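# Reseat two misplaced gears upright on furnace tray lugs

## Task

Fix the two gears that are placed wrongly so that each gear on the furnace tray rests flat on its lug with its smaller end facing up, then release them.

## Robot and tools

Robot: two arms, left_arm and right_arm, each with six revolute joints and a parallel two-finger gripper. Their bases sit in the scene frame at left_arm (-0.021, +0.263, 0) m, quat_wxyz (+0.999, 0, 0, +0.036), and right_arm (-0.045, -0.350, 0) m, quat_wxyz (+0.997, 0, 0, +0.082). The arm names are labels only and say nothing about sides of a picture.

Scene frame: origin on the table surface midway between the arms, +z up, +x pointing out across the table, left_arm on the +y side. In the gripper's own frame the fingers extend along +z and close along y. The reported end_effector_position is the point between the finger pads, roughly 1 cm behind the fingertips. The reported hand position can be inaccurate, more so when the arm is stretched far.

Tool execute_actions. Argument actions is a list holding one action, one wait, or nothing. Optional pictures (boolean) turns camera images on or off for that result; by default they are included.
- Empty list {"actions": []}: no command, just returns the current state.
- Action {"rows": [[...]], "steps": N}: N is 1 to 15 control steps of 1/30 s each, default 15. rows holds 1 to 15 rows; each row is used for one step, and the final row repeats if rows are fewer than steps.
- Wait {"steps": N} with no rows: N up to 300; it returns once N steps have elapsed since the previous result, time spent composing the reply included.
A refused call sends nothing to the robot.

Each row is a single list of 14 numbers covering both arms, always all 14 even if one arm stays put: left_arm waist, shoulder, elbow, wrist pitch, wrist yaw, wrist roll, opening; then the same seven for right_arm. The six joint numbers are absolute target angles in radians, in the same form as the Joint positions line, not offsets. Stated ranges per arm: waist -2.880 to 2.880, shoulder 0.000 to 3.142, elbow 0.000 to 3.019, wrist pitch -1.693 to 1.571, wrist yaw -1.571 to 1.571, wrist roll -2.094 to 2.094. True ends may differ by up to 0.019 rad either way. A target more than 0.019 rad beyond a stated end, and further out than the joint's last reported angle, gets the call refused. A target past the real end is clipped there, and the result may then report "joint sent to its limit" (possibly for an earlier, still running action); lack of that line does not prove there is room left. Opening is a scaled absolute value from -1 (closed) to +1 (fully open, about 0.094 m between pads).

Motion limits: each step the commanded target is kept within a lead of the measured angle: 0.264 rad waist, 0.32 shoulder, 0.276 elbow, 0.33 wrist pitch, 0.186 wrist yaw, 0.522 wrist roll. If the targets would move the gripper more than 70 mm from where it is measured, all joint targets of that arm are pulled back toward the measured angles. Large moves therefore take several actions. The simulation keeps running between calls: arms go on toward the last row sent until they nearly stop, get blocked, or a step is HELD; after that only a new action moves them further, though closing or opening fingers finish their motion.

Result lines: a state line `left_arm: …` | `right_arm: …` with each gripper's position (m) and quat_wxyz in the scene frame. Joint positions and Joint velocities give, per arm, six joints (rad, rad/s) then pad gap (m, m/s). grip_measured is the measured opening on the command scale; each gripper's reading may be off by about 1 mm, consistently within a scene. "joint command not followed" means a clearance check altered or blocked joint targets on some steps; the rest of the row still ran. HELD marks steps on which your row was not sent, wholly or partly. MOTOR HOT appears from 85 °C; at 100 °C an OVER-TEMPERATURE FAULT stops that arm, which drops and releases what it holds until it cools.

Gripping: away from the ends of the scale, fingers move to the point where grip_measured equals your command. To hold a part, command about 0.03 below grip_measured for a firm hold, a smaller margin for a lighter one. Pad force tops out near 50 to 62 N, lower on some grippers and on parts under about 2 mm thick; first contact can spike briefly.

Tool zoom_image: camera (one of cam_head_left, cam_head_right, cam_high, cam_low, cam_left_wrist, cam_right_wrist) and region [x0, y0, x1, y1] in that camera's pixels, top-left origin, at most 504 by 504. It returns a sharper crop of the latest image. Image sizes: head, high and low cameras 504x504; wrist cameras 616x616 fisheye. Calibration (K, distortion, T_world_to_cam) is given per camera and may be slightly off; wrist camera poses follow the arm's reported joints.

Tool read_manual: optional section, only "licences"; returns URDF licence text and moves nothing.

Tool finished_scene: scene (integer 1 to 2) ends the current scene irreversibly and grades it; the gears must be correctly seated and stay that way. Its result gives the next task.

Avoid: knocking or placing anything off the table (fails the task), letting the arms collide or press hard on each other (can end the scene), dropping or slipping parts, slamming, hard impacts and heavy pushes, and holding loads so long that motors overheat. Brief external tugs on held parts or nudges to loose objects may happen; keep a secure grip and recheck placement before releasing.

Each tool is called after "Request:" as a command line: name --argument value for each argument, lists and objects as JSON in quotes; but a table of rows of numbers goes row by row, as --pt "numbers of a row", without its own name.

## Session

Request:
execute_actions --actions '[]'

Scene clock: 0.00 s of 6880.00 s.
left_arm: end_effector_position=(+0.3423, +0.4236, +0.2761) grip_measured=+1.000 end_effector_quat_wxyz=(+0.378, -0.014, +0.921, -0.093) | right_arm: end_effector_position=(+0.3804, +0.2018, +0.1290) grip_measured=+1.000 end_effector_quat_wxyz=(+0.028, +0.283, +0.958, -0.021)
Joint positions: left_arm=[ 0.586  1.035  0.949 -0.908  0.589  0.45   0.094] | right_arm=[ 0.768  2.279  2.28  -1.591  0.067  1.506  0.094]
Joint velocities: left_arm=[-0.005 -0.015  0.002  0.002 -0.022 -0.051  0.   ] | right_arm=[-0.005 -0.015 -0.007 -0.002 -0.007 -0.095  0.   ]
camera_calibration (this result's frames):
cam_left_wrist: T_world_to_cam=[[-0.0510157, -0.983519, 0.173456, 0.389762], [-0.989851, 0.0267288, -0.139572, 0.367014], [0.132636, -0.178816, -0.974901, 0.421897], [0, 0, 0, 1]] pos_world=[0.327215, 0.44897, 0.394926]
cam_right_wrist: T_world_to_cam=[[-0.545479, -0.838098, 0.00666508, 0.380916], [-0.704456, 0.462777, 0.538126, 0.109881], [-0.454087, 0.288841, -0.842838, 0.344647], [0, 0, 0, 1]] pos_world=[0.441688, 0.168846, 0.228813]

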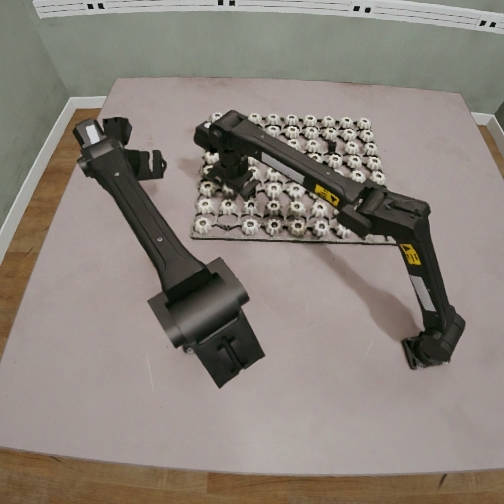

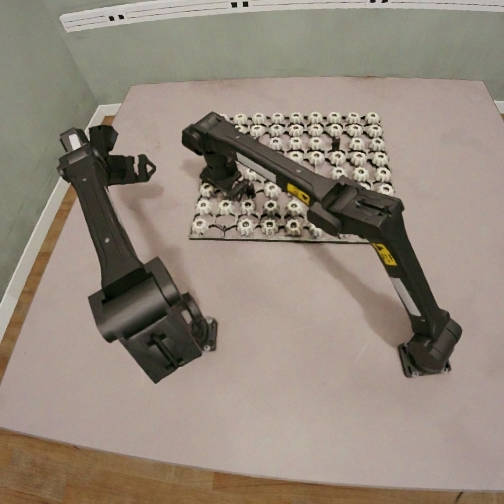

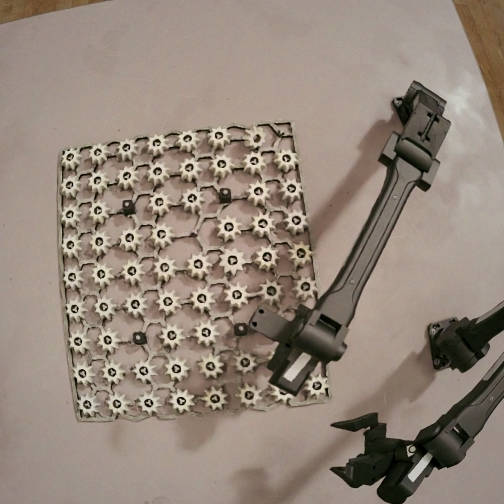

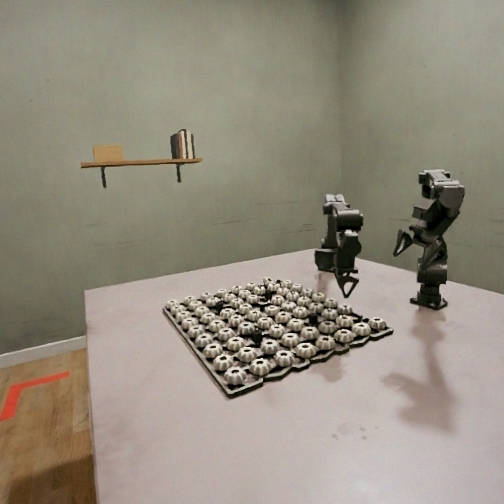

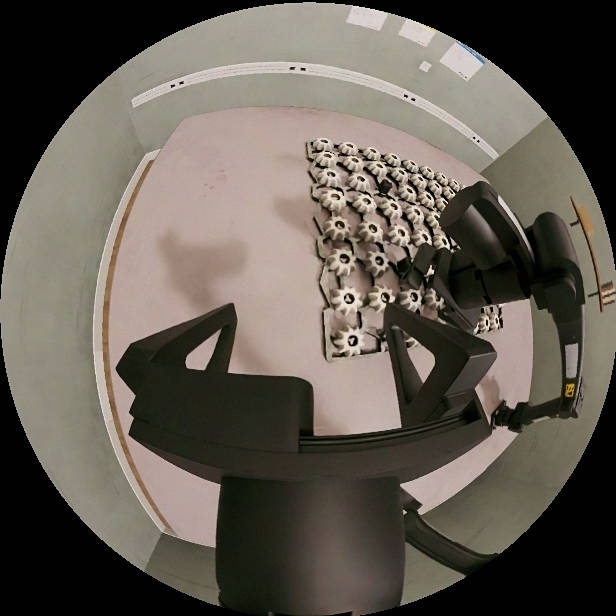

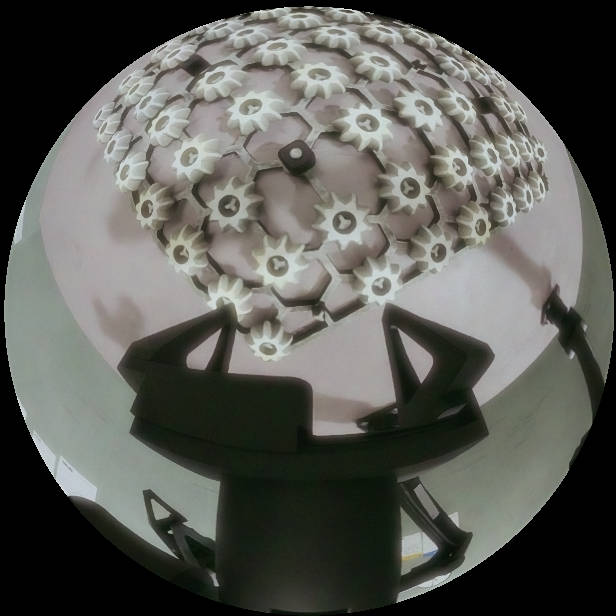

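Move right arm away.

Request:
execute_actions --actions '[{"rows":[[0.586,1.035,0.95,-0.9,0,0.45,0.6,0.5,1.9,2.0,-1.5,0,1.5,0.6]],"steps":15}]' --pictures false

Request:
execute_actions --actions '[{"rows":[[0.586,1.035,0.95,-0.9,0,0.45,0.6,-0.4,1.0,0.95,-1.1,0,1.57,0.6]],"steps":15}]' --pictures false

Request:
execute_actions --actions '[{"steps":45}]'

Request:
zoom_image --camera "cam_high" --region '[40,110,350,420]'

Request:
zoom_image --camera "cam_low" --region '[155,260,405,400]'

Request:
zoom_image --camera "cam_head_left" --region '[180,100,410,260]'

Scene clock: 11.43 s of 6880.00 s.
left_arm: end_effector_position=(+0.2968, +0.5082, +0.2520) grip_measured=+0.603 end_effector_quat_wxyz=(+0.243, -0.099, +0.953, +0.149) | right_arm: end_effector_position=(+0.4468, +0.0505, +0.1988) grip_measured=+0.602 end_effector_quat_wxyz=(+0.012, +0.399, +0.917, +0.017)
Joint positions: left_arm=[ 0.585  1.035  0.949 -0.908  0.003  0.45   0.075] | right_arm=[ 0.522  2.005  2.002 -1.527  0.005  1.506  0.075]
Joint velocities: left_arm=[ 0.015 -0.005 -0.017  0.007 -0.007 -0.051  0.001] | right_arm=[-0.562 -0.659 -0.159  0.149 -0.066 -0.022  0.001]
Steps of this call (steps 1 to 90: nothing new was sent; then 7.93 s passed at rest; steps 91 to 105: all 15 steps of this action). Readings (joint positions):
91: left_arm=[0.584 1.035 0.949 -0.908 0.506 0.450] | right_arm=[0.763 2.272 2.265 -1.583 0.057 1.506]
92: left_arm=[0.583 1.034 0.949 -0.908 0.404 0.450] | right_arm=[0.759 2.254 2.230 -1.574 0.046 1.506]
94: left_arm=[0.583 1.035 0.949 -0.908 0.206 0.450] | right_arm=[0.738 2.219 2.167 -1.568 0.031 1.506]
98: left_arm=[0.585 1.035 0.949 -0.908 0.007 0.450] | right_arm=[0.669 2.148 2.080 -1.556 0.015 1.506]
105: the state above

Scene clock: 11.93 s of 6880.00 s.
left_arm: end_effector_position=(+0.2968, +0.5082, +0.2520) grip_measured=+0.603 end_effector_quat_wxyz=(+0.243, -0.099, +0.953, +0.149) | right_arm: end_effector_position=(+0.4674, -0.2567, +0.2790) grip_measured=+0.602 end_effector_quat_wxyz=(+0.124, +0.611, +0.769, +0.140)
Joint positions: left_arm=[ 0.585  1.035  0.949 -0.908  0.003  0.45   0.075] | right_arm=[ 0.019  1.463  1.446 -1.176  0.003  1.526  0.075]
Joint velocities: left_arm=[ 0.005 -0.015  0.002  0.002  0.037  0.007 -0.   ] | right_arm=[-1.284 -1.206 -1.184  0.276 -0.051  0.081  0.001]
Steps of this call (steps 1 to 15: all 15 steps of this action). Readings (joint positions):
1: left_arm=[0.585 1.035 0.949 -0.908 0.003 0.450] | right_arm=[0.500 1.978 1.982 -1.502 0.004 1.507]
2: left_arm=[0.585 1.035 0.949 -0.908 0.003 0.450] | right_arm=[0.479 1.941 1.948 -1.461 0.004 1.509]
4: left_arm=[0.585 1.035 0.949 -0.908 0.003 0.450] | right_arm=[0.426 1.870 1.874 -1.388 0.003 1.512]
8: left_arm=[0.585 1.035 0.949 -0.908 0.003 0.450] | right_arm=[0.296 1.727 1.724 -1.274 0.003 1.518]
15: the state above

Scene clock: 13.43 s of 6880.00 s.
left_arm: end_effector_position=(+0.2968, +0.5082, +0.2520) grip_measured=+0.603 end_effector_quat_wxyz=(+0.243, -0.099, +0.953, +0.149) | right_arm: end_effector_position=(+0.2923, -0.4339, +0.2307) grip_measured=+0.602 end_effector_quat_wxyz=(+0.151, +0.769, +0.611, +0.116)
Joint positions: left_arm=[ 0.585  1.035  0.949 -0.908  0.003  0.45   0.075] | right_arm=[-0.404  1.001  0.93  -1.116  0.002  1.558  0.075]
Joint velocities: left_arm=[ 0.005 -0.005 -0.012  0.012  0.022 -0.007 -0.   ] | right_arm=[-0.005 -0.015 -0.012 -0.002  0.007 -0.081  0.001]
Steps of this call (steps 1 to 45: the robot went on to your last target). Readings (joint positions):
1: left_arm=[0.585 1.035 0.949 -0.908 0.003 0.450] | right_arm=[-0.025 1.422 1.404 -1.169 0.003 1.526]
2: left_arm=[0.585 1.035 0.949 -0.908 0.003 0.450] | right_arm=[-0.069 1.380 1.360 -1.162 0.003 1.528]
4: left_arm=[0.585 1.035 0.949 -0.908 0.003 0.450] | right_arm=[-0.161 1.293 1.272 -1.150 0.003 1.529]
8: left_arm=[0.585 1.035 0.949 -0.908 0.003 0.450] | right_arm=[-0.345 1.096 1.060 -1.124 0.003 1.539]
45: the state above
All arms were judged still, so your last target was given up. Only a new action makes them travel on or press farther. Fingers that are still opening or closing keep moving.
camera_calibration (this result's frames):
cam_left_wrist: T_world_to_cam=[[0.253857, -0.936307, -0.242662, 0.46524], [-0.951949, -0.286289, 0.108777, 0.401552], [-0.17132, 0.203388, -0.963993, 0.31279], [0, 0, 0, 1]] pos_world=[0.317739, 0.48695, 0.370744]
cam_right_wrist: T_world_to_cam=[[-0.896777, 0.209637, -0.38967, 0.448245], [-0.0387252, 0.840083, 0.541074, 0.255745], [0.440784, 0.500313, -0.745249, 0.381643], [0, 0, 0, 1]] pos_world=[0.243658, -0.499757, 0.32071]

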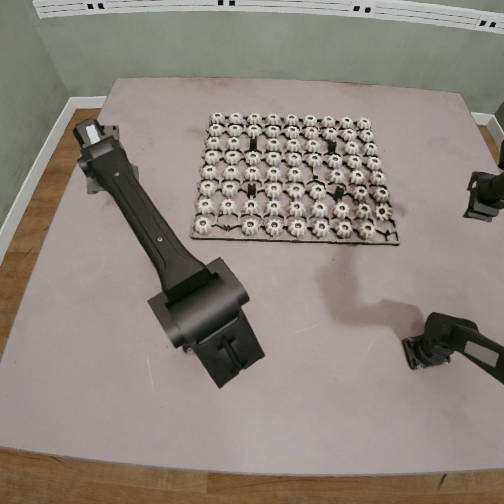

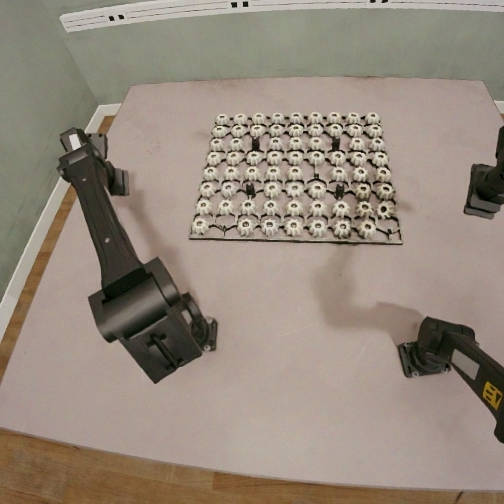

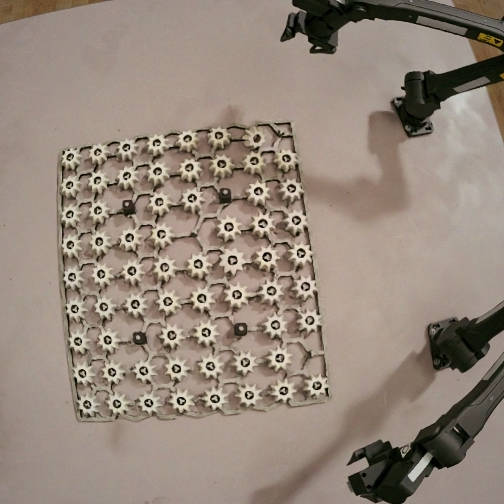

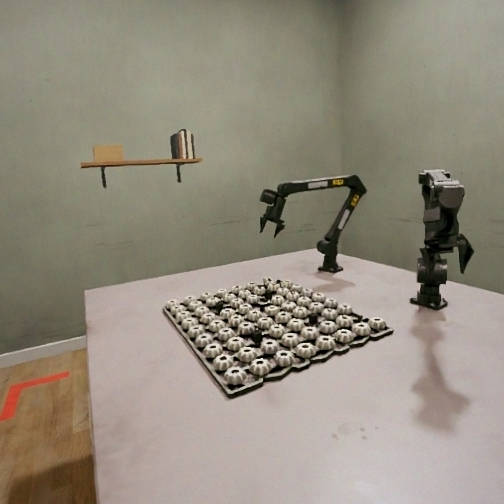

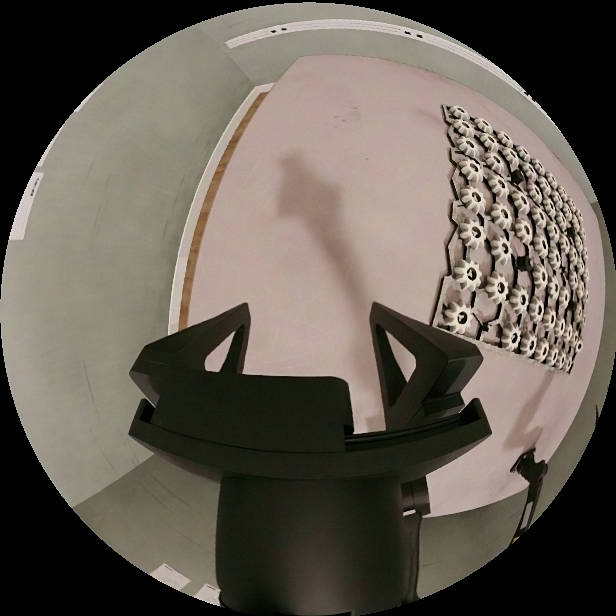

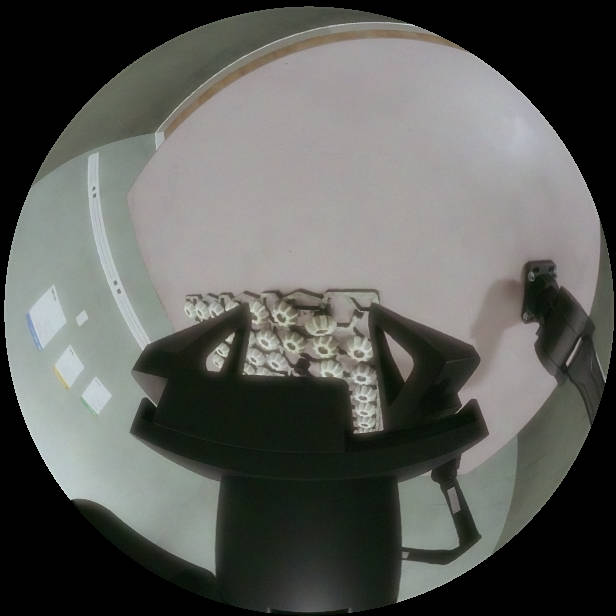

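Region (40, 110, 350, 420) of cam_high's 504x504 image, scaled by 1.626, with more detail than that image has.

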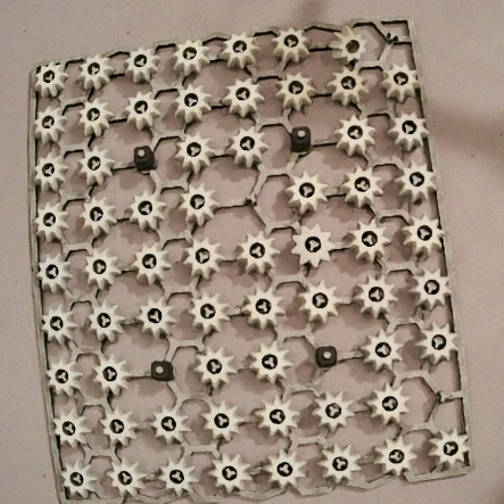

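Region (155, 260, 405, 400) of cam_low's 504x504 image, scaled by 2.016, with more detail than that image has; it fills the top 282 rows of this view, and the rest is white.

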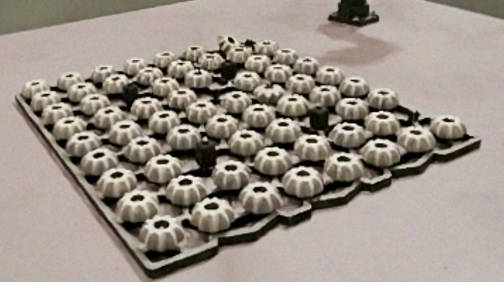

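Region (180, 100, 410, 260) of cam_head_left's 504x504 image, scaled by 2.191, with more detail than that image has; it fills the top 351 rows of this view, and the rest is white.

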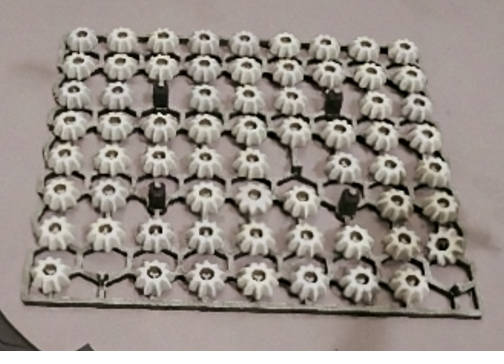

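Request:
execute_actions --actions '[{"rows":[[-0.532,1.75,1.62,-1.3,0,1.11,0.45,-0.01,1.5,1.22,-1.18,0,0.94,0.5]],"steps":15}]' --pictures false

Request:
execute_actions --actions '[{"steps":40}]' --pictures false

Request:
execute_actions --actions '[{"rows":[[-0.532,1.872,1.64,-1.306,0,1.11,0.45,-0.01,1.598,1.24,-1.18,0,0.94,0.5]],"steps":15}]' --pictures false

Request:
execute_actions --actions '[{"steps":20}]'

Scene clock: 41.77 s of 6880.00 s.
left_arm: end_effector_position=(+0.4789, +0.3118, +0.1487) grip_measured=+0.453 end_effector_quat_wxyz=(+0.016, +0.404, +0.915, +0.011) | right_arm: end_effector_position=(+0.3932, -0.2694, +0.1189) grip_measured=+0.502 end_effector_quat_wxyz=(+0.006, +0.402, +0.916, +0.006)
Joint positions: left_arm=[ 0.023  1.668  1.386 -1.25  -0.005  0.928  0.068] | right_arm=[ 0.019  1.567  1.178 -1.166 -0.002  1.009  0.071]
Joint velocities: left_arm=[-1.109  0.825  0.53  -0.085 -0.007  0.359 -0.001] | right_arm=[-0.015  0.132  0.017 -0.037 -0.007 -0.315 -0.001]
Steps of this call (steps 1 to 90: nothing new was sent; then 24.83 s passed at rest; steps 91 to 105: all 15 steps of this action). Readings (joint positions):
91: left_arm=[0.575 1.047 0.962 -0.944 -0.003 0.493] | right_arm=[-0.394 1.012 0.937 -1.124 0.005 1.521]
92: left_arm=[0.548 1.076 0.995 -1.015 -0.005 0.549] | right_arm=[-0.369 1.036 0.959 -1.138 0.007 1.473]
94: left_arm=[0.464 1.168 1.073 -1.119 -0.005 0.654] | right_arm=[-0.291 1.118 1.020 -1.148 0.007 1.380]
98: left_arm=[0.289 1.373 1.211 -1.205 -0.005 0.796] | right_arm=[-0.127 1.319 1.122 -1.150 0.005 1.222]
105: the state above

Scene clock: 43.10 s of 6880.00 s.
left_arm: end_effector_position=(+0.4803, +0.0179, +0.1796) grip_measured=+0.453 end_effector_quat_wxyz=(+0.050, +0.698, +0.714, +0.016) | right_arm: end_effector_position=(+0.3941, -0.2817, +0.1467) grip_measured=+0.502 end_effector_quat_wxyz=(+0.033, +0.388, +0.921, +0.021)
Joint positions: left_arm=[-0.527  1.752  1.576 -1.291  0.002  1.096  0.068] | right_arm=[-0.009  1.501  1.178 -1.17  -0.002  0.952  0.071]
Joint velocities: left_arm=[-0.005 -0.005 -0.007 -0.002  0.051  0.051 -0.   ] | right_arm=[ 0.005  0.005 -0.012 -0.002  0.037  0.007 -0.001]
Steps of this call (steps 1 to 40: the robot went on to your last target). Readings (joint positions):
1: left_arm=[-0.014 1.694 1.402 -1.252 -0.005 0.941] | right_arm=[0.017 1.568 1.178 -1.167 -0.002 0.997]
2: left_arm=[-0.052 1.714 1.415 -1.254 -0.005 0.952] | right_arm=[0.013 1.564 1.178 -1.169 -0.002 0.988]
4: left_arm=[-0.128 1.740 1.433 -1.258 -0.005 0.972] | right_arm=[0.003 1.547 1.178 -1.169 -0.002 0.975]
8: left_arm=[-0.284 1.753 1.452 -1.265 -0.005 1.003] | right_arm=[-0.009 1.511 1.178 -1.170 -0.002 0.962]
40: the state above

Scene clock: 43.60 s of 6880.00 s.
left_arm: end_effector_position=(+0.4881, +0.0141, +0.1163) grip_measured=+0.453 end_effector_quat_wxyz=(-0.006, +0.700, +0.715, -0.003) | right_arm: end_effector_position=(+0.4009, -0.2806, +0.1054) grip_measured=+0.502 end_effector_quat_wxyz=(-0.008, +0.388, +0.922, -0.004)
Joint positions: left_arm=[-0.527  1.886  1.601 -1.299  0.002  1.096  0.068] | right_arm=[-0.009  1.616  1.199 -1.172 -0.002  0.952  0.071]
Joint velocities: left_arm=[-0.005 -0.005 -0.007 -0.022  0.037 -0.022 -0.   ] | right_arm=[-0.015 -0.005 -0.022 -0.012 -0.037  0.066  0.   ]
Steps of this call (steps 1 to 15: all 15 steps of this action). Readings (joint positions):
1: left_arm=[-0.527 1.758 1.578 -1.294 0.002 1.096] | right_arm=[-0.009 1.507 1.180 -1.171 -0.002 0.952]
2: left_arm=[-0.527 1.768 1.587 -1.298 0.002 1.096] | right_arm=[-0.009 1.517 1.186 -1.172 -0.002 0.952]
4: left_arm=[-0.527 1.801 1.600 -1.298 0.002 1.096] | right_arm=[-0.009 1.551 1.198 -1.172 -0.002 0.952]
8: left_arm=[-0.527 1.863 1.601 -1.299 0.002 1.096] | right_arm=[-0.009 1.607 1.199 -1.172 -0.002 0.952]
15: the state above

Scene clock: 44.27 s of 6880.00 s.
left_arm: end_effector_position=(+0.4880, +0.0141, +0.1163) grip_measured=+0.453 end_effector_quat_wxyz=(-0.006, +0.700, +0.715, -0.003) | right_arm: end_effector_position=(+0.4009, -0.2806, +0.1054) grip_measured=+0.502 end_effector_quat_wxyz=(-0.008, +0.388, +0.922, -0.004)
Joint positions: left_arm=[-0.527  1.886  1.601 -1.299  0.002  1.096  0.068] | right_arm=[-0.009  1.616  1.199 -1.172 -0.002  0.952  0.071]
Joint velocities: left_arm=[ 0.005  0.005 -0.002 -0.007 -0.007  0.051 -0.   ] | right_arm=[-0.015  0.005 -0.007 -0.012 -0.022  0.037 -0.001]
Steps of this call (steps 1 to 15: the robot went on to your last target; steps 16 to 20: nothing new was sent). Readings (joint positions):
1: left_arm=[-0.527 1.886 1.601 -1.299 0.002 1.096] | right_arm=[-0.009 1.616 1.199 -1.172 -0.002 0.952]
2: left_arm=[-0.527 1.886 1.601 -1.299 0.002 1.096] | right_arm=[-0.009 1.616 1.199 -1.172 -0.002 0.952]
4: left_arm=[-0.527 1.886 1.601 -1.299 0.002 1.096] | right_arm=[-0.009 1.616 1.199 -1.172 -0.002 0.952]
8: left_arm=[-0.527 1.886 1.601 -1.299 0.002 1.096] | right_arm=[-0.009 1.616 1.199 -1.172 -0.002 0.952]
20: the state above
All arms were judged still, so your last target was given up. Only a new action makes them travel on or press farther. Fingers that are still opening or closing keep moving.
camera_calibration (this result's frames):
cam_left_wrist: T_world_to_cam=[[-0.99989, -0.011086, 0.00986837, 0.490583], [-0.00290699, 0.7983, 0.602253, -0.0789442], [-0.0145545, 0.602158, -0.798244, 0.213855], [0, 0, 0, 1]] pos_world=[0.493412, -0.0603148, 0.213412]
cam_right_wrist: T_world_to_cam=[[-0.717699, -0.696346, -0.00320078, 0.0978678], [-0.557255, 0.571574, 0.602304, 0.325061], [-0.417583, 0.434057, -0.79826, 0.494866], [0, 0, 0, 1]] pos_world=[0.458029, -0.332447, 0.199559]

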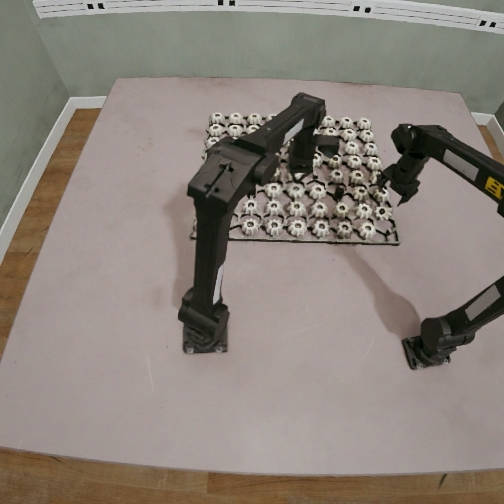

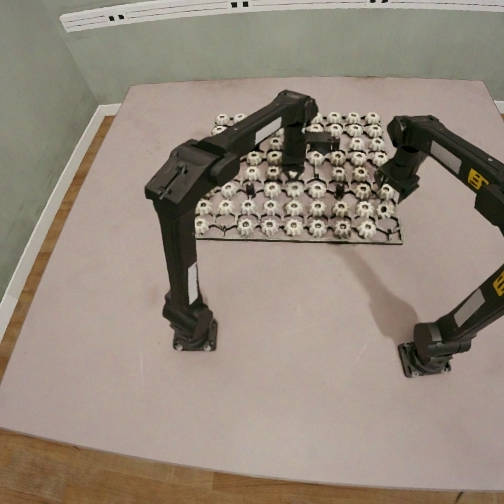

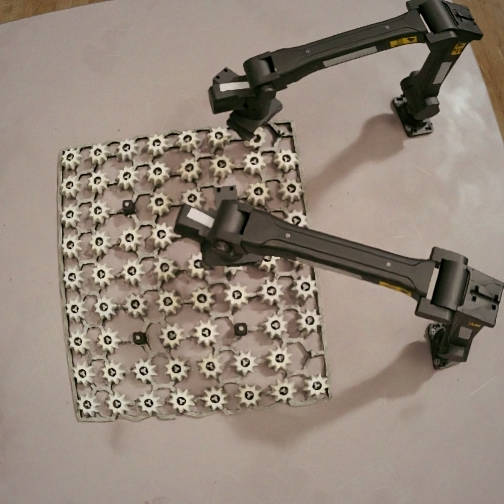

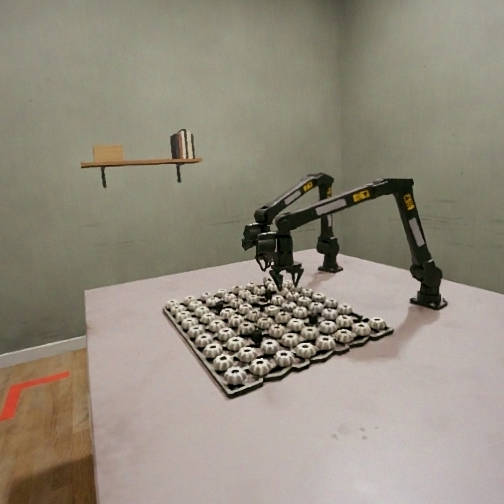

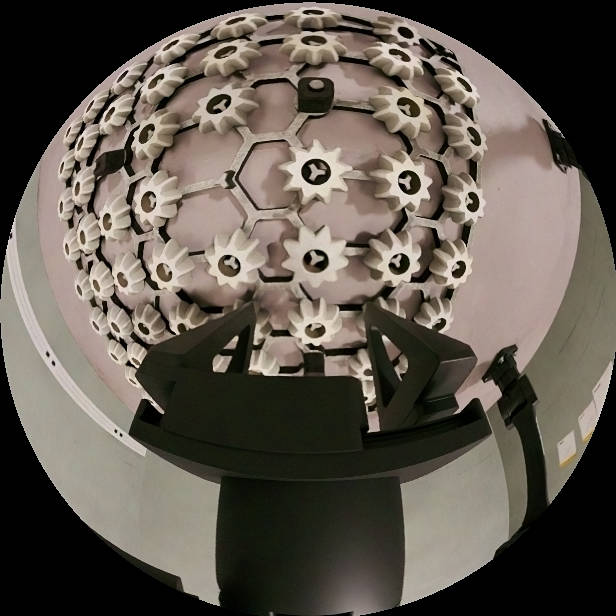

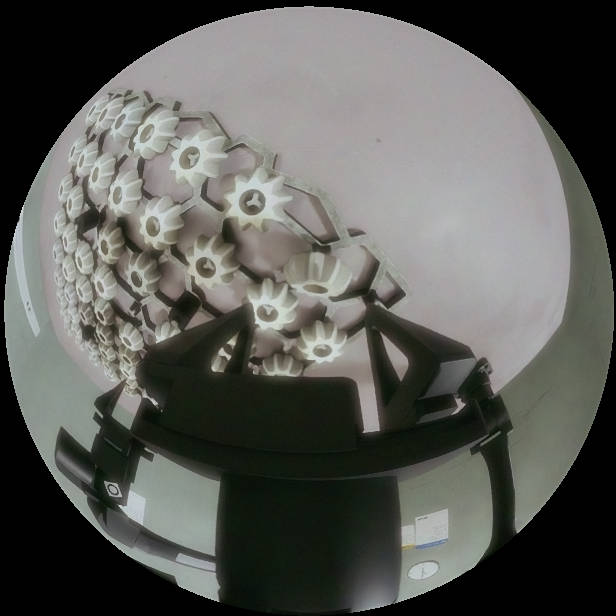

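Request:
execute_actions --actions '[{"rows":[[-0.538,1.905,1.509,-1.16,0,1.11,0.4,0.003,1.628,1.102,-1.03,0,0.94,0.5]],"steps":15}]' --pictures false

Request:
execute_actions --actions '[{"steps":10}]'

Scene clock: 58.87 s of 6880.00 s.
left_arm: end_effector_position=(+0.4847, +0.0136, +0.0750) grip_measured=+0.403 end_effector_quat_wxyz=(+0.005, +0.701, +0.713, +0.001) | right_arm: end_effector_position=(+0.3848, -0.2812, +0.0592) grip_measured=+0.502 end_effector_quat_wxyz=(-0.009, +0.386, +0.922, -0.005)
Joint positions: left_arm=[-0.53   1.901  1.51  -1.17   0.002  1.096  0.066] | right_arm=[-0.004  1.636  1.089 -1.043 -0.002  0.952  0.071]
Joint velocities: left_arm=[ 0.005 -0.015  0.002 -0.002  0.022  0.066  0.001] | right_arm=[ 0.005 -0.005  0.017  0.002  0.037 -0.051 -0.001]
Steps of this call (steps 1 to 90: nothing new was sent; then 11.10 s passed at rest; steps 91 to 105: all 15 steps of this action). Readings (joint positions):
91: left_arm=[-0.527 1.885 1.589 -1.275 0.002 1.096] | right_arm=[-0.008 1.615 1.187 -1.147 -0.002 0.952]
92: left_arm=[-0.527 1.879 1.569 -1.232 0.002 1.096] | right_arm=[-0.008 1.609 1.165 -1.102 -0.002 0.952]
94: left_arm=[-0.528 1.881 1.536 -1.188 0.002 1.096] | right_arm=[-0.006 1.612 1.124 -1.060 -0.002 0.952]
98: left_arm=[-0.529 1.897 1.510 -1.175 0.002 1.096] | right_arm=[-0.004 1.632 1.089 -1.050 -0.002 0.952]
105: the state above

Scene clock: 59.20 s of 6880.00 s.
left_arm: end_effector_position=(+0.4847, +0.0136, +0.0750) grip_measured=+0.403 end_effector_quat_wxyz=(+0.005, +0.701, +0.713, +0.001) | right_arm: end_effector_position=(+0.3848, -0.2812, +0.0592) grip_measured=+0.502 end_effector_quat_wxyz=(-0.009, +0.386, +0.922, -0.005)
Joint positions: left_arm=[-0.53   1.901  1.51  -1.17   0.002  1.096  0.066] | right_arm=[-0.004  1.636  1.089 -1.043 -0.002  0.952  0.071]
Joint velocities: left_arm=[ 0.015 -0.005  0.002 -0.007  0.007  0.037 -0.   ] | right_arm=[-0.005 -0.005 -0.002  0.007  0.022 -0.022 -0.001]
Steps of this call (steps 1 to 10: the robot went on to your last target). Readings (joint positions):
1: left_arm=[-0.530 1.901 1.510 -1.170 0.002 1.096] | right_arm=[-0.004 1.636 1.089 -1.043 -0.002 0.952]
2: left_arm=[-0.530 1.901 1.510 -1.170 0.002 1.096] | right_arm=[-0.004 1.636 1.089 -1.043 -0.002 0.952]
4: left_arm=[-0.530 1.901 1.510 -1.170 0.002 1.096] | right_arm=[-0.004 1.636 1.089 -1.043 -0.002 0.952]
8: left_arm=[-0.530 1.901 1.510 -1.170 0.002 1.096] | right_arm=[-0.004 1.636 1.089 -1.043 -0.002 0.952]
10: the state above
camera_calibration (this result's frames):
cam_left_wrist: T_world_to_cam=[[-0.999918, -0.0076549, -0.0102526, 0.489163], [-0.0122492, 0.804246, 0.59417, -0.0485462], [0.00369732, 0.594247, -0.804274, 0.172824], [0, 0, 0, 1]] pos_world=[0.487889, -0.0599123, 0.172857]
cam_right_wrist: T_world_to_cam=[[-0.714236, -0.699904, -0.00142814, 0.0833452], [-0.558988, 0.569204, 0.602942, 0.344208], [-0.421188, 0.431441, -0.797784, 0.452132], [0, 0, 0, 1]] pos_world=[0.442369, -0.332659, 0.153285]

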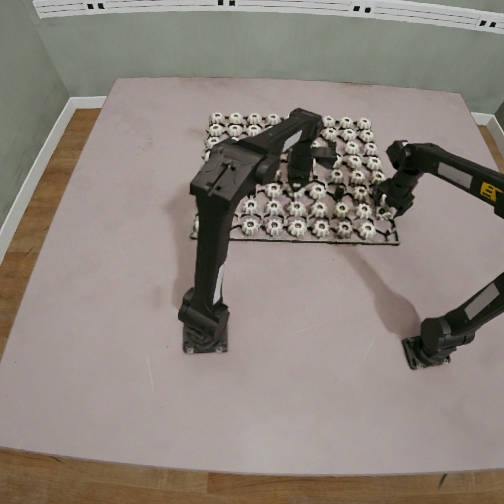

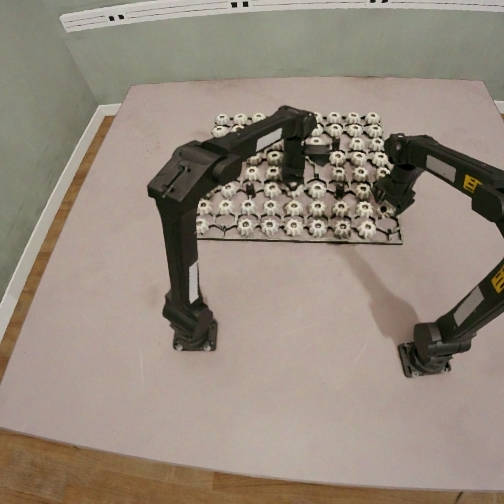

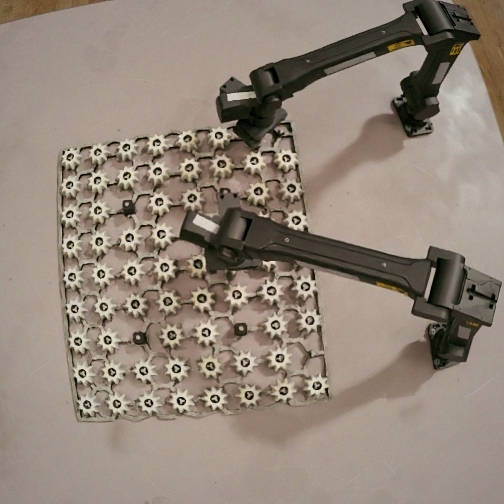

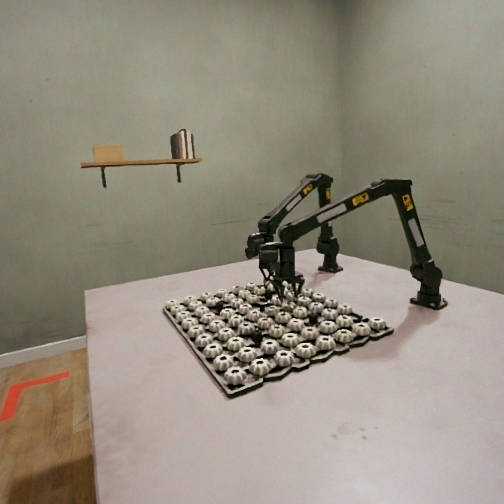

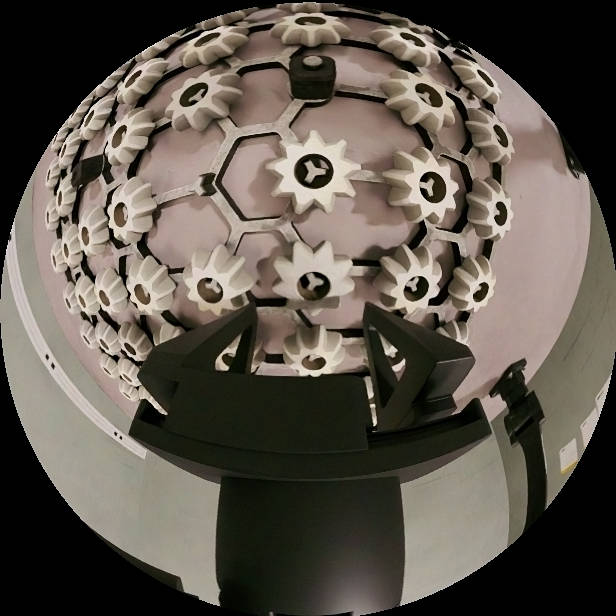

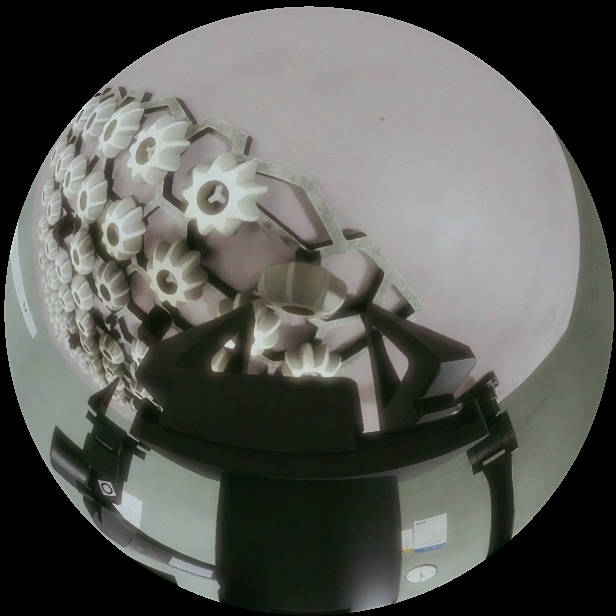

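Request:
execute_actions --actions '[{"rows":[[-0.535,1.94,1.474,-1.092,0,1.11,0.4,0.01,1.66,1.10,-0.985,0,0.94,0.5]],"steps":15}]' --pictures false

Request:
execute_actions --actions '[{"rows":[[-0.535,1.943,1.474,-1.092,0,1.11,0.4,0.01,1.683,1.062,-0.94,0,0.94,0.5]],"steps":15}]'

Scene clock: 69.67 s of 6880.00 s.
left_arm: end_effector_position=(+0.4869, +0.0125, +0.0499) grip_measured=+0.403 end_effector_quat_wxyz=(+0.009, +0.701, +0.713, +0.002) | right_arm: end_effector_position=(+0.3938, -0.2763, +0.0515) grip_measured=+0.502 end_effector_quat_wxyz=(+0.002, +0.382, +0.924, +0.002)
Joint positions: left_arm=[-0.53   1.928  1.479 -1.103  0.002  1.096  0.066] | right_arm=[ 0.004  1.655  1.089 -0.999 -0.002  0.952  0.071]
Joint velocities: left_arm=[-0.015 -0.005 -0.007  0.002  0.022  0.051 -0.   ] | right_arm=[-0.005  0.005 -0.007  0.002  0.037 -0.037  0.001]
Steps of this call (steps 1 to 15: the robot went on to your last target; steps 16 to 90: nothing new was sent; then 6.97 s passed at rest; steps 91 to 105: all 15 steps of this action). Readings (joint positions):
91: left_arm=[-0.530 1.902 1.506 -1.158 0.002 1.096] | right_arm=[-0.004 1.637 1.089 -1.036 -0.002 0.952]
92: left_arm=[-0.530 1.902 1.500 -1.137 0.002 1.096] | right_arm=[-0.003 1.639 1.089 -1.023 -0.002 0.952]
94: left_arm=[-0.530 1.908 1.491 -1.112 0.002 1.096] | right_arm=[-0.000 1.644 1.089 -1.005 -0.002 0.952]
98: left_arm=[-0.530 1.923 1.482 -1.104 0.002 1.096] | right_arm=[0.004 1.653 1.089 -0.999 -0.002 0.952]
105: the state above

Scene clock: 70.17 s of 6880.00 s.
left_arm: end_effector_position=(+0.4869, +0.0125, +0.0499) grip_measured=+0.403 end_effector_quat_wxyz=(+0.009, +0.701, +0.713, +0.002) | right_arm: end_effector_position=(+0.3882, -0.2772, +0.0299) grip_measured=+0.502 end_effector_quat_wxyz=(-0.004, +0.382, +0.924, -0.002)
Joint positions: left_arm=[-0.53   1.928  1.479 -1.103  0.002  1.096  0.066] | right_arm=[ 0.004  1.683  1.058 -0.954 -0.001  0.952  0.071]
Joint velocities: left_arm=[-0.015 -0.005  0.007 -0.027 -0.051  0.081 -0.001] | right_arm=[ 0.005 -0.005 -0.002  0.007 -0.022  0.007  0.001]
Steps of this call (steps 1 to 15: all 15 steps of this action). Readings (joint positions):
1: left_arm=[-0.530 1.928 1.479 -1.103 0.002 1.096] | right_arm=[0.004 1.656 1.085 -0.990 -0.002 0.952]
2: left_arm=[-0.530 1.928 1.479 -1.103 0.002 1.096] | right_arm=[0.004 1.656 1.080 -0.975 -0.001 0.952]
4: left_arm=[-0.530 1.928 1.479 -1.103 0.002 1.096] | right_arm=[0.004 1.662 1.070 -0.960 -0.001 0.952]
8: left_arm=[-0.530 1.928 1.479 -1.103 0.002 1.096] | right_arm=[0.004 1.679 1.059 -0.955 -0.001 0.952]
15: the state above
camera_calibration (this result's frames):
cam_left_wrist: T_world_to_cam=[[-0.999787, -0.00771917, -0.0191185, 0.491457], [-0.0175215, 0.806838, 0.590512, -0.0300628], [0.0108672, 0.590722, -0.806802, 0.149993], [0, 0, 0, 1]] pos_world=[0.489196, -0.0605549, 0.148163]
cam_right_wrist: T_world_to_cam=[[-0.708523, -0.705603, -0.0109519, 0.08493], [-0.570832, 0.563933, 0.596766, 0.364844], [-0.414904, 0.429075, -0.80234, 0.425405], [0, 0, 0, 1]] pos_world=[0.444942, -0.328351, 0.124523]

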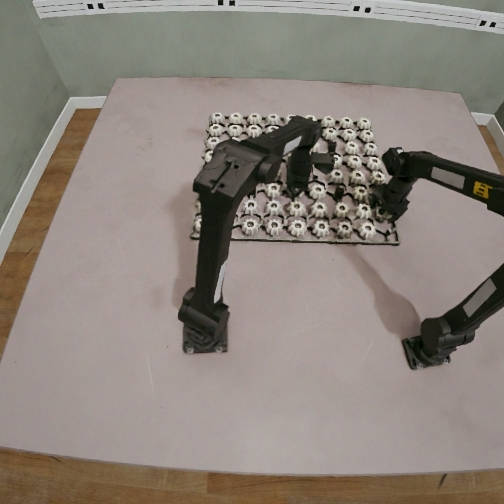

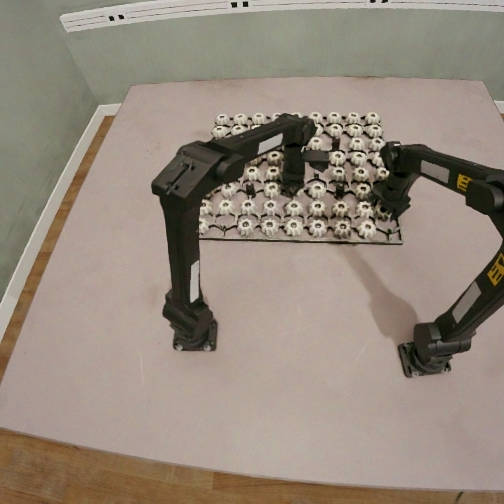

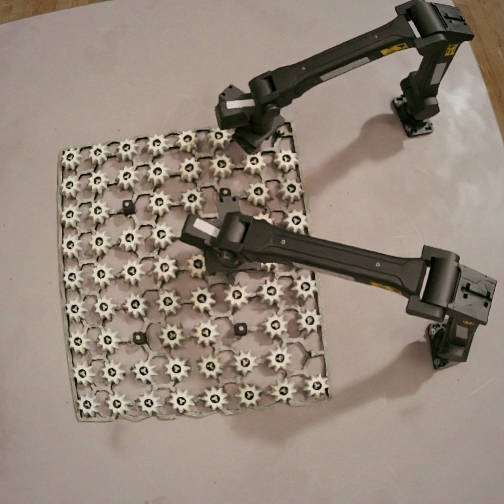

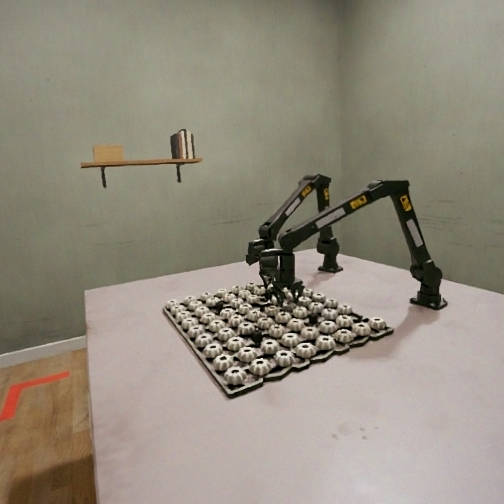

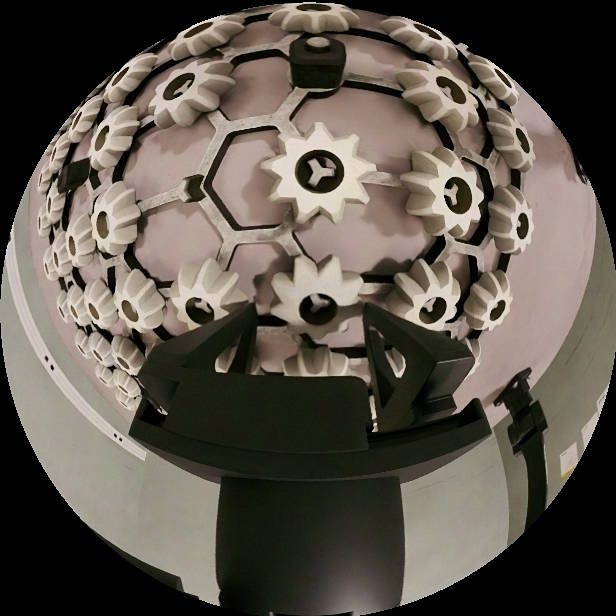

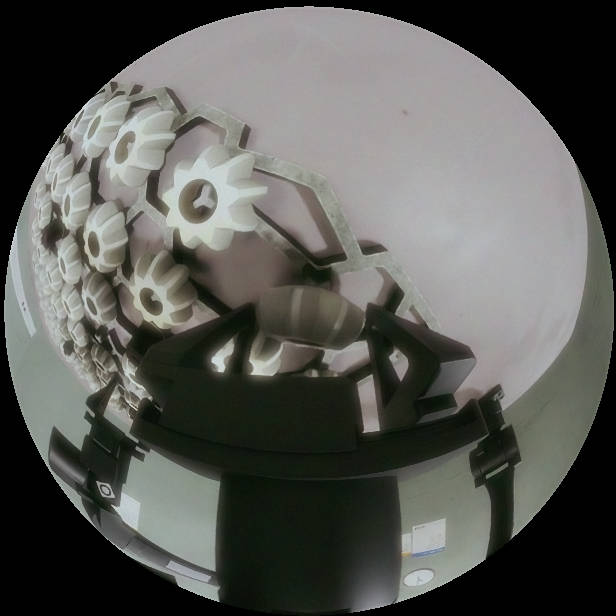

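Request:
execute_actions --actions '[{"rows":[[-0.535,1.93,1.474,-1.125,0,1.11,0.4,0.01,1.70,1.062,-0.93,0,0.94,0.5]],"steps":12}]' --pictures false

Request:
execute_actions --actions '[{"rows":[[-0.535,1.958,1.474,-1.11,0,1.11,0.4,0.01,1.70,1.062,-0.93,0,0.94,0.0]],"steps":15}]'

Scene clock: 80.07 s of 6880.00 s.
left_arm: end_effector_position=(+0.4839, +0.0140, +0.0499) grip_measured=+0.403 end_effector_quat_wxyz=(+0.003, +0.701, +0.713, +0.000) | right_arm: end_effector_position=(+0.3897, -0.2770, +0.0258) grip_measured=+0.502 end_effector_quat_wxyz=(-0.003, +0.382, +0.924, -0.001)
Joint positions: left_arm=[-0.53   1.928  1.479 -1.116  0.002  1.096  0.066] | right_arm=[ 0.004  1.693  1.058 -0.943 -0.001  0.952  0.071]
Joint velocities: left_arm=[-0.005  0.015  0.002  0.007 -0.022  0.051  0.   ] | right_arm=[-0.005 -0.015  0.002  0.007 -0.022 -0.066 -0.   ]
Steps of this call (steps 1 to 15: the robot went on to your last target; steps 16 to 90: nothing new was sent; then 6.50 s passed at rest; steps 91 to 102: all 12 steps of this action). Readings (joint positions):
91: left_arm=[-0.530 1.928 1.479 -1.105 0.002 1.096] | right_arm=[0.004 1.683 1.058 -0.952 -0.001 0.952]
92: left_arm=[-0.530 1.928 1.479 -1.109 0.002 1.096] | right_arm=[0.004 1.684 1.058 -0.949 -0.001 0.952]
94: left_arm=[-0.530 1.928 1.479 -1.114 0.002 1.096] | right_arm=[0.004 1.687 1.058 -0.945 -0.001 0.952]
98: left_arm=[-0.530 1.928 1.479 -1.116 0.002 1.096] | right_arm=[0.004 1.692 1.058 -0.943 -0.001 0.952]
102: the state above

Scene clock: 80.57 s of 6880.00 s.
left_arm: end_effector_position=(+0.4831, +0.0144, +0.0441) grip_measured=+0.403 end_effector_quat_wxyz=(-0.002, +0.701, +0.713, -0.002) | right_arm: end_effector_position=(+0.3901, -0.2770, +0.0257) grip_measured=+0.193 end_effector_quat_wxyz=(-0.002, +0.382, +0.924, -0.001)
Joint positions: left_arm=[-0.53   1.939  1.479 -1.116  0.002  1.096  0.066] | right_arm=[ 0.004  1.693  1.058 -0.941 -0.     0.952  0.056]
Joint velocities: left_arm=[-0.015 -0.015 -0.007 -0.017  0.051 -0.051 -0.   ] | right_arm=[-0.005 -0.015  0.007 -0.002 -0.037  0.051  0.   ]
Steps of this call (steps 1 to 15: all 15 steps of this action). Readings (joint positions):
1: left_arm=[-0.530 1.929 1.479 -1.116 0.002 1.096] | right_arm=[0.004 1.693 1.058 -0.943 -0.001 0.952]
2: left_arm=[-0.530 1.929 1.479 -1.116 0.002 1.096] | right_arm=[0.004 1.693 1.058 -0.942 -0.000 0.952]
4: left_arm=[-0.530 1.932 1.479 -1.116 0.002 1.096] | right_arm=[0.004 1.693 1.058 -0.941 -0.000 0.952]
8: left_arm=[-0.530 1.937 1.479 -1.116 0.002 1.096] | right_arm=[0.004 1.693 1.058 -0.941 -0.000 0.952]
15: the state above
camera_calibration (this result's frames):
cam_left_wrist: T_world_to_cam=[[-0.999967, -0.00763077, 0.0027067, 0.486653], [-0.00448561, 0.800429, 0.599411, -0.0348118], [-0.00674049, 0.599379, -0.800437, 0.152329], [0, 0, 0, 1]] pos_world=[0.487508, -0.0597249, 0.141479]
cam_right_wrist: T_world_to_cam=[[-0.708223, -0.705881, -0.0123806, 0.0862687], [-0.572471, 0.563931, 0.595196, 0.369029], [-0.413156, 0.428619, -0.803485, 0.42201], [0, 0, 0, 1]] pos_world=[0.446712, -0.328093, 0.120502]

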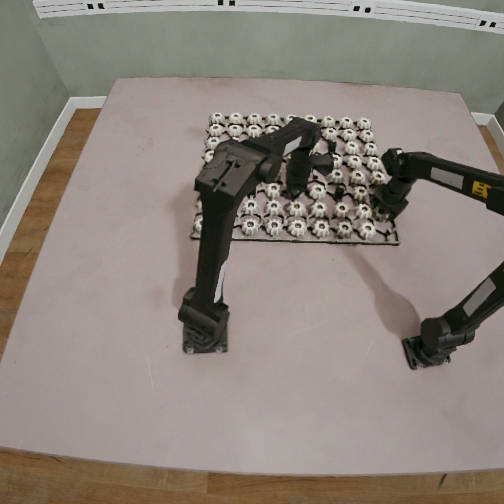

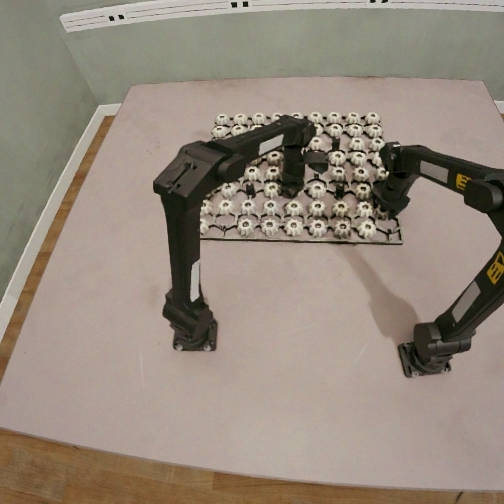

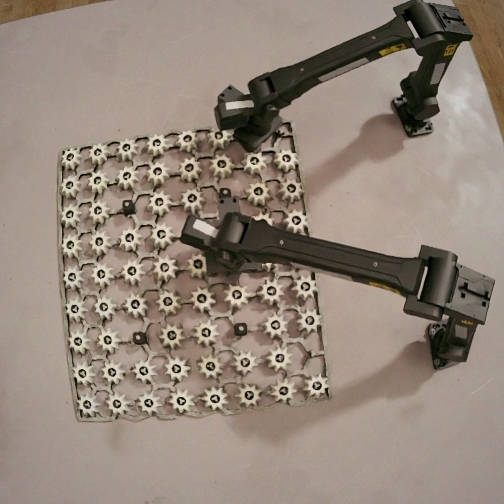

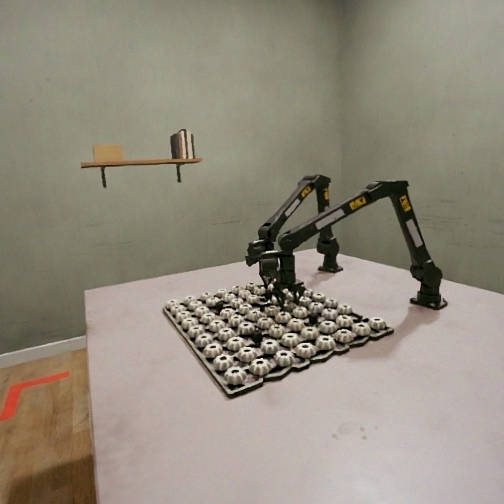

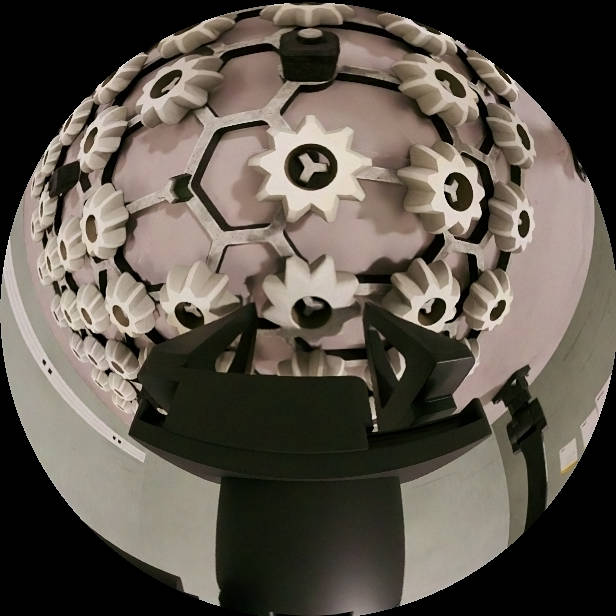

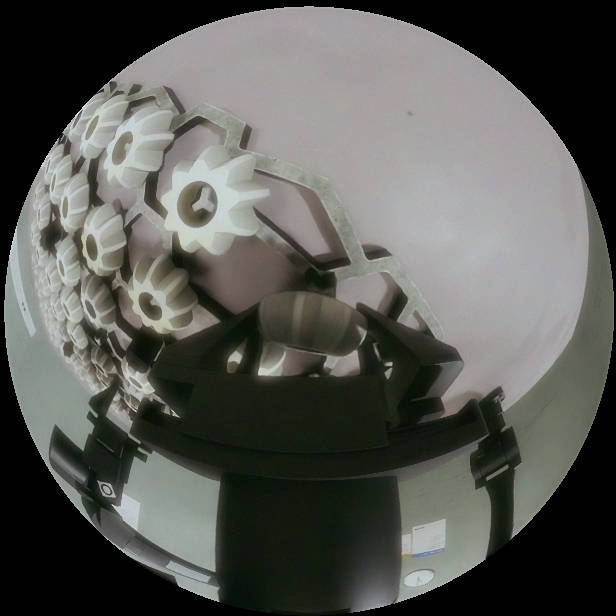

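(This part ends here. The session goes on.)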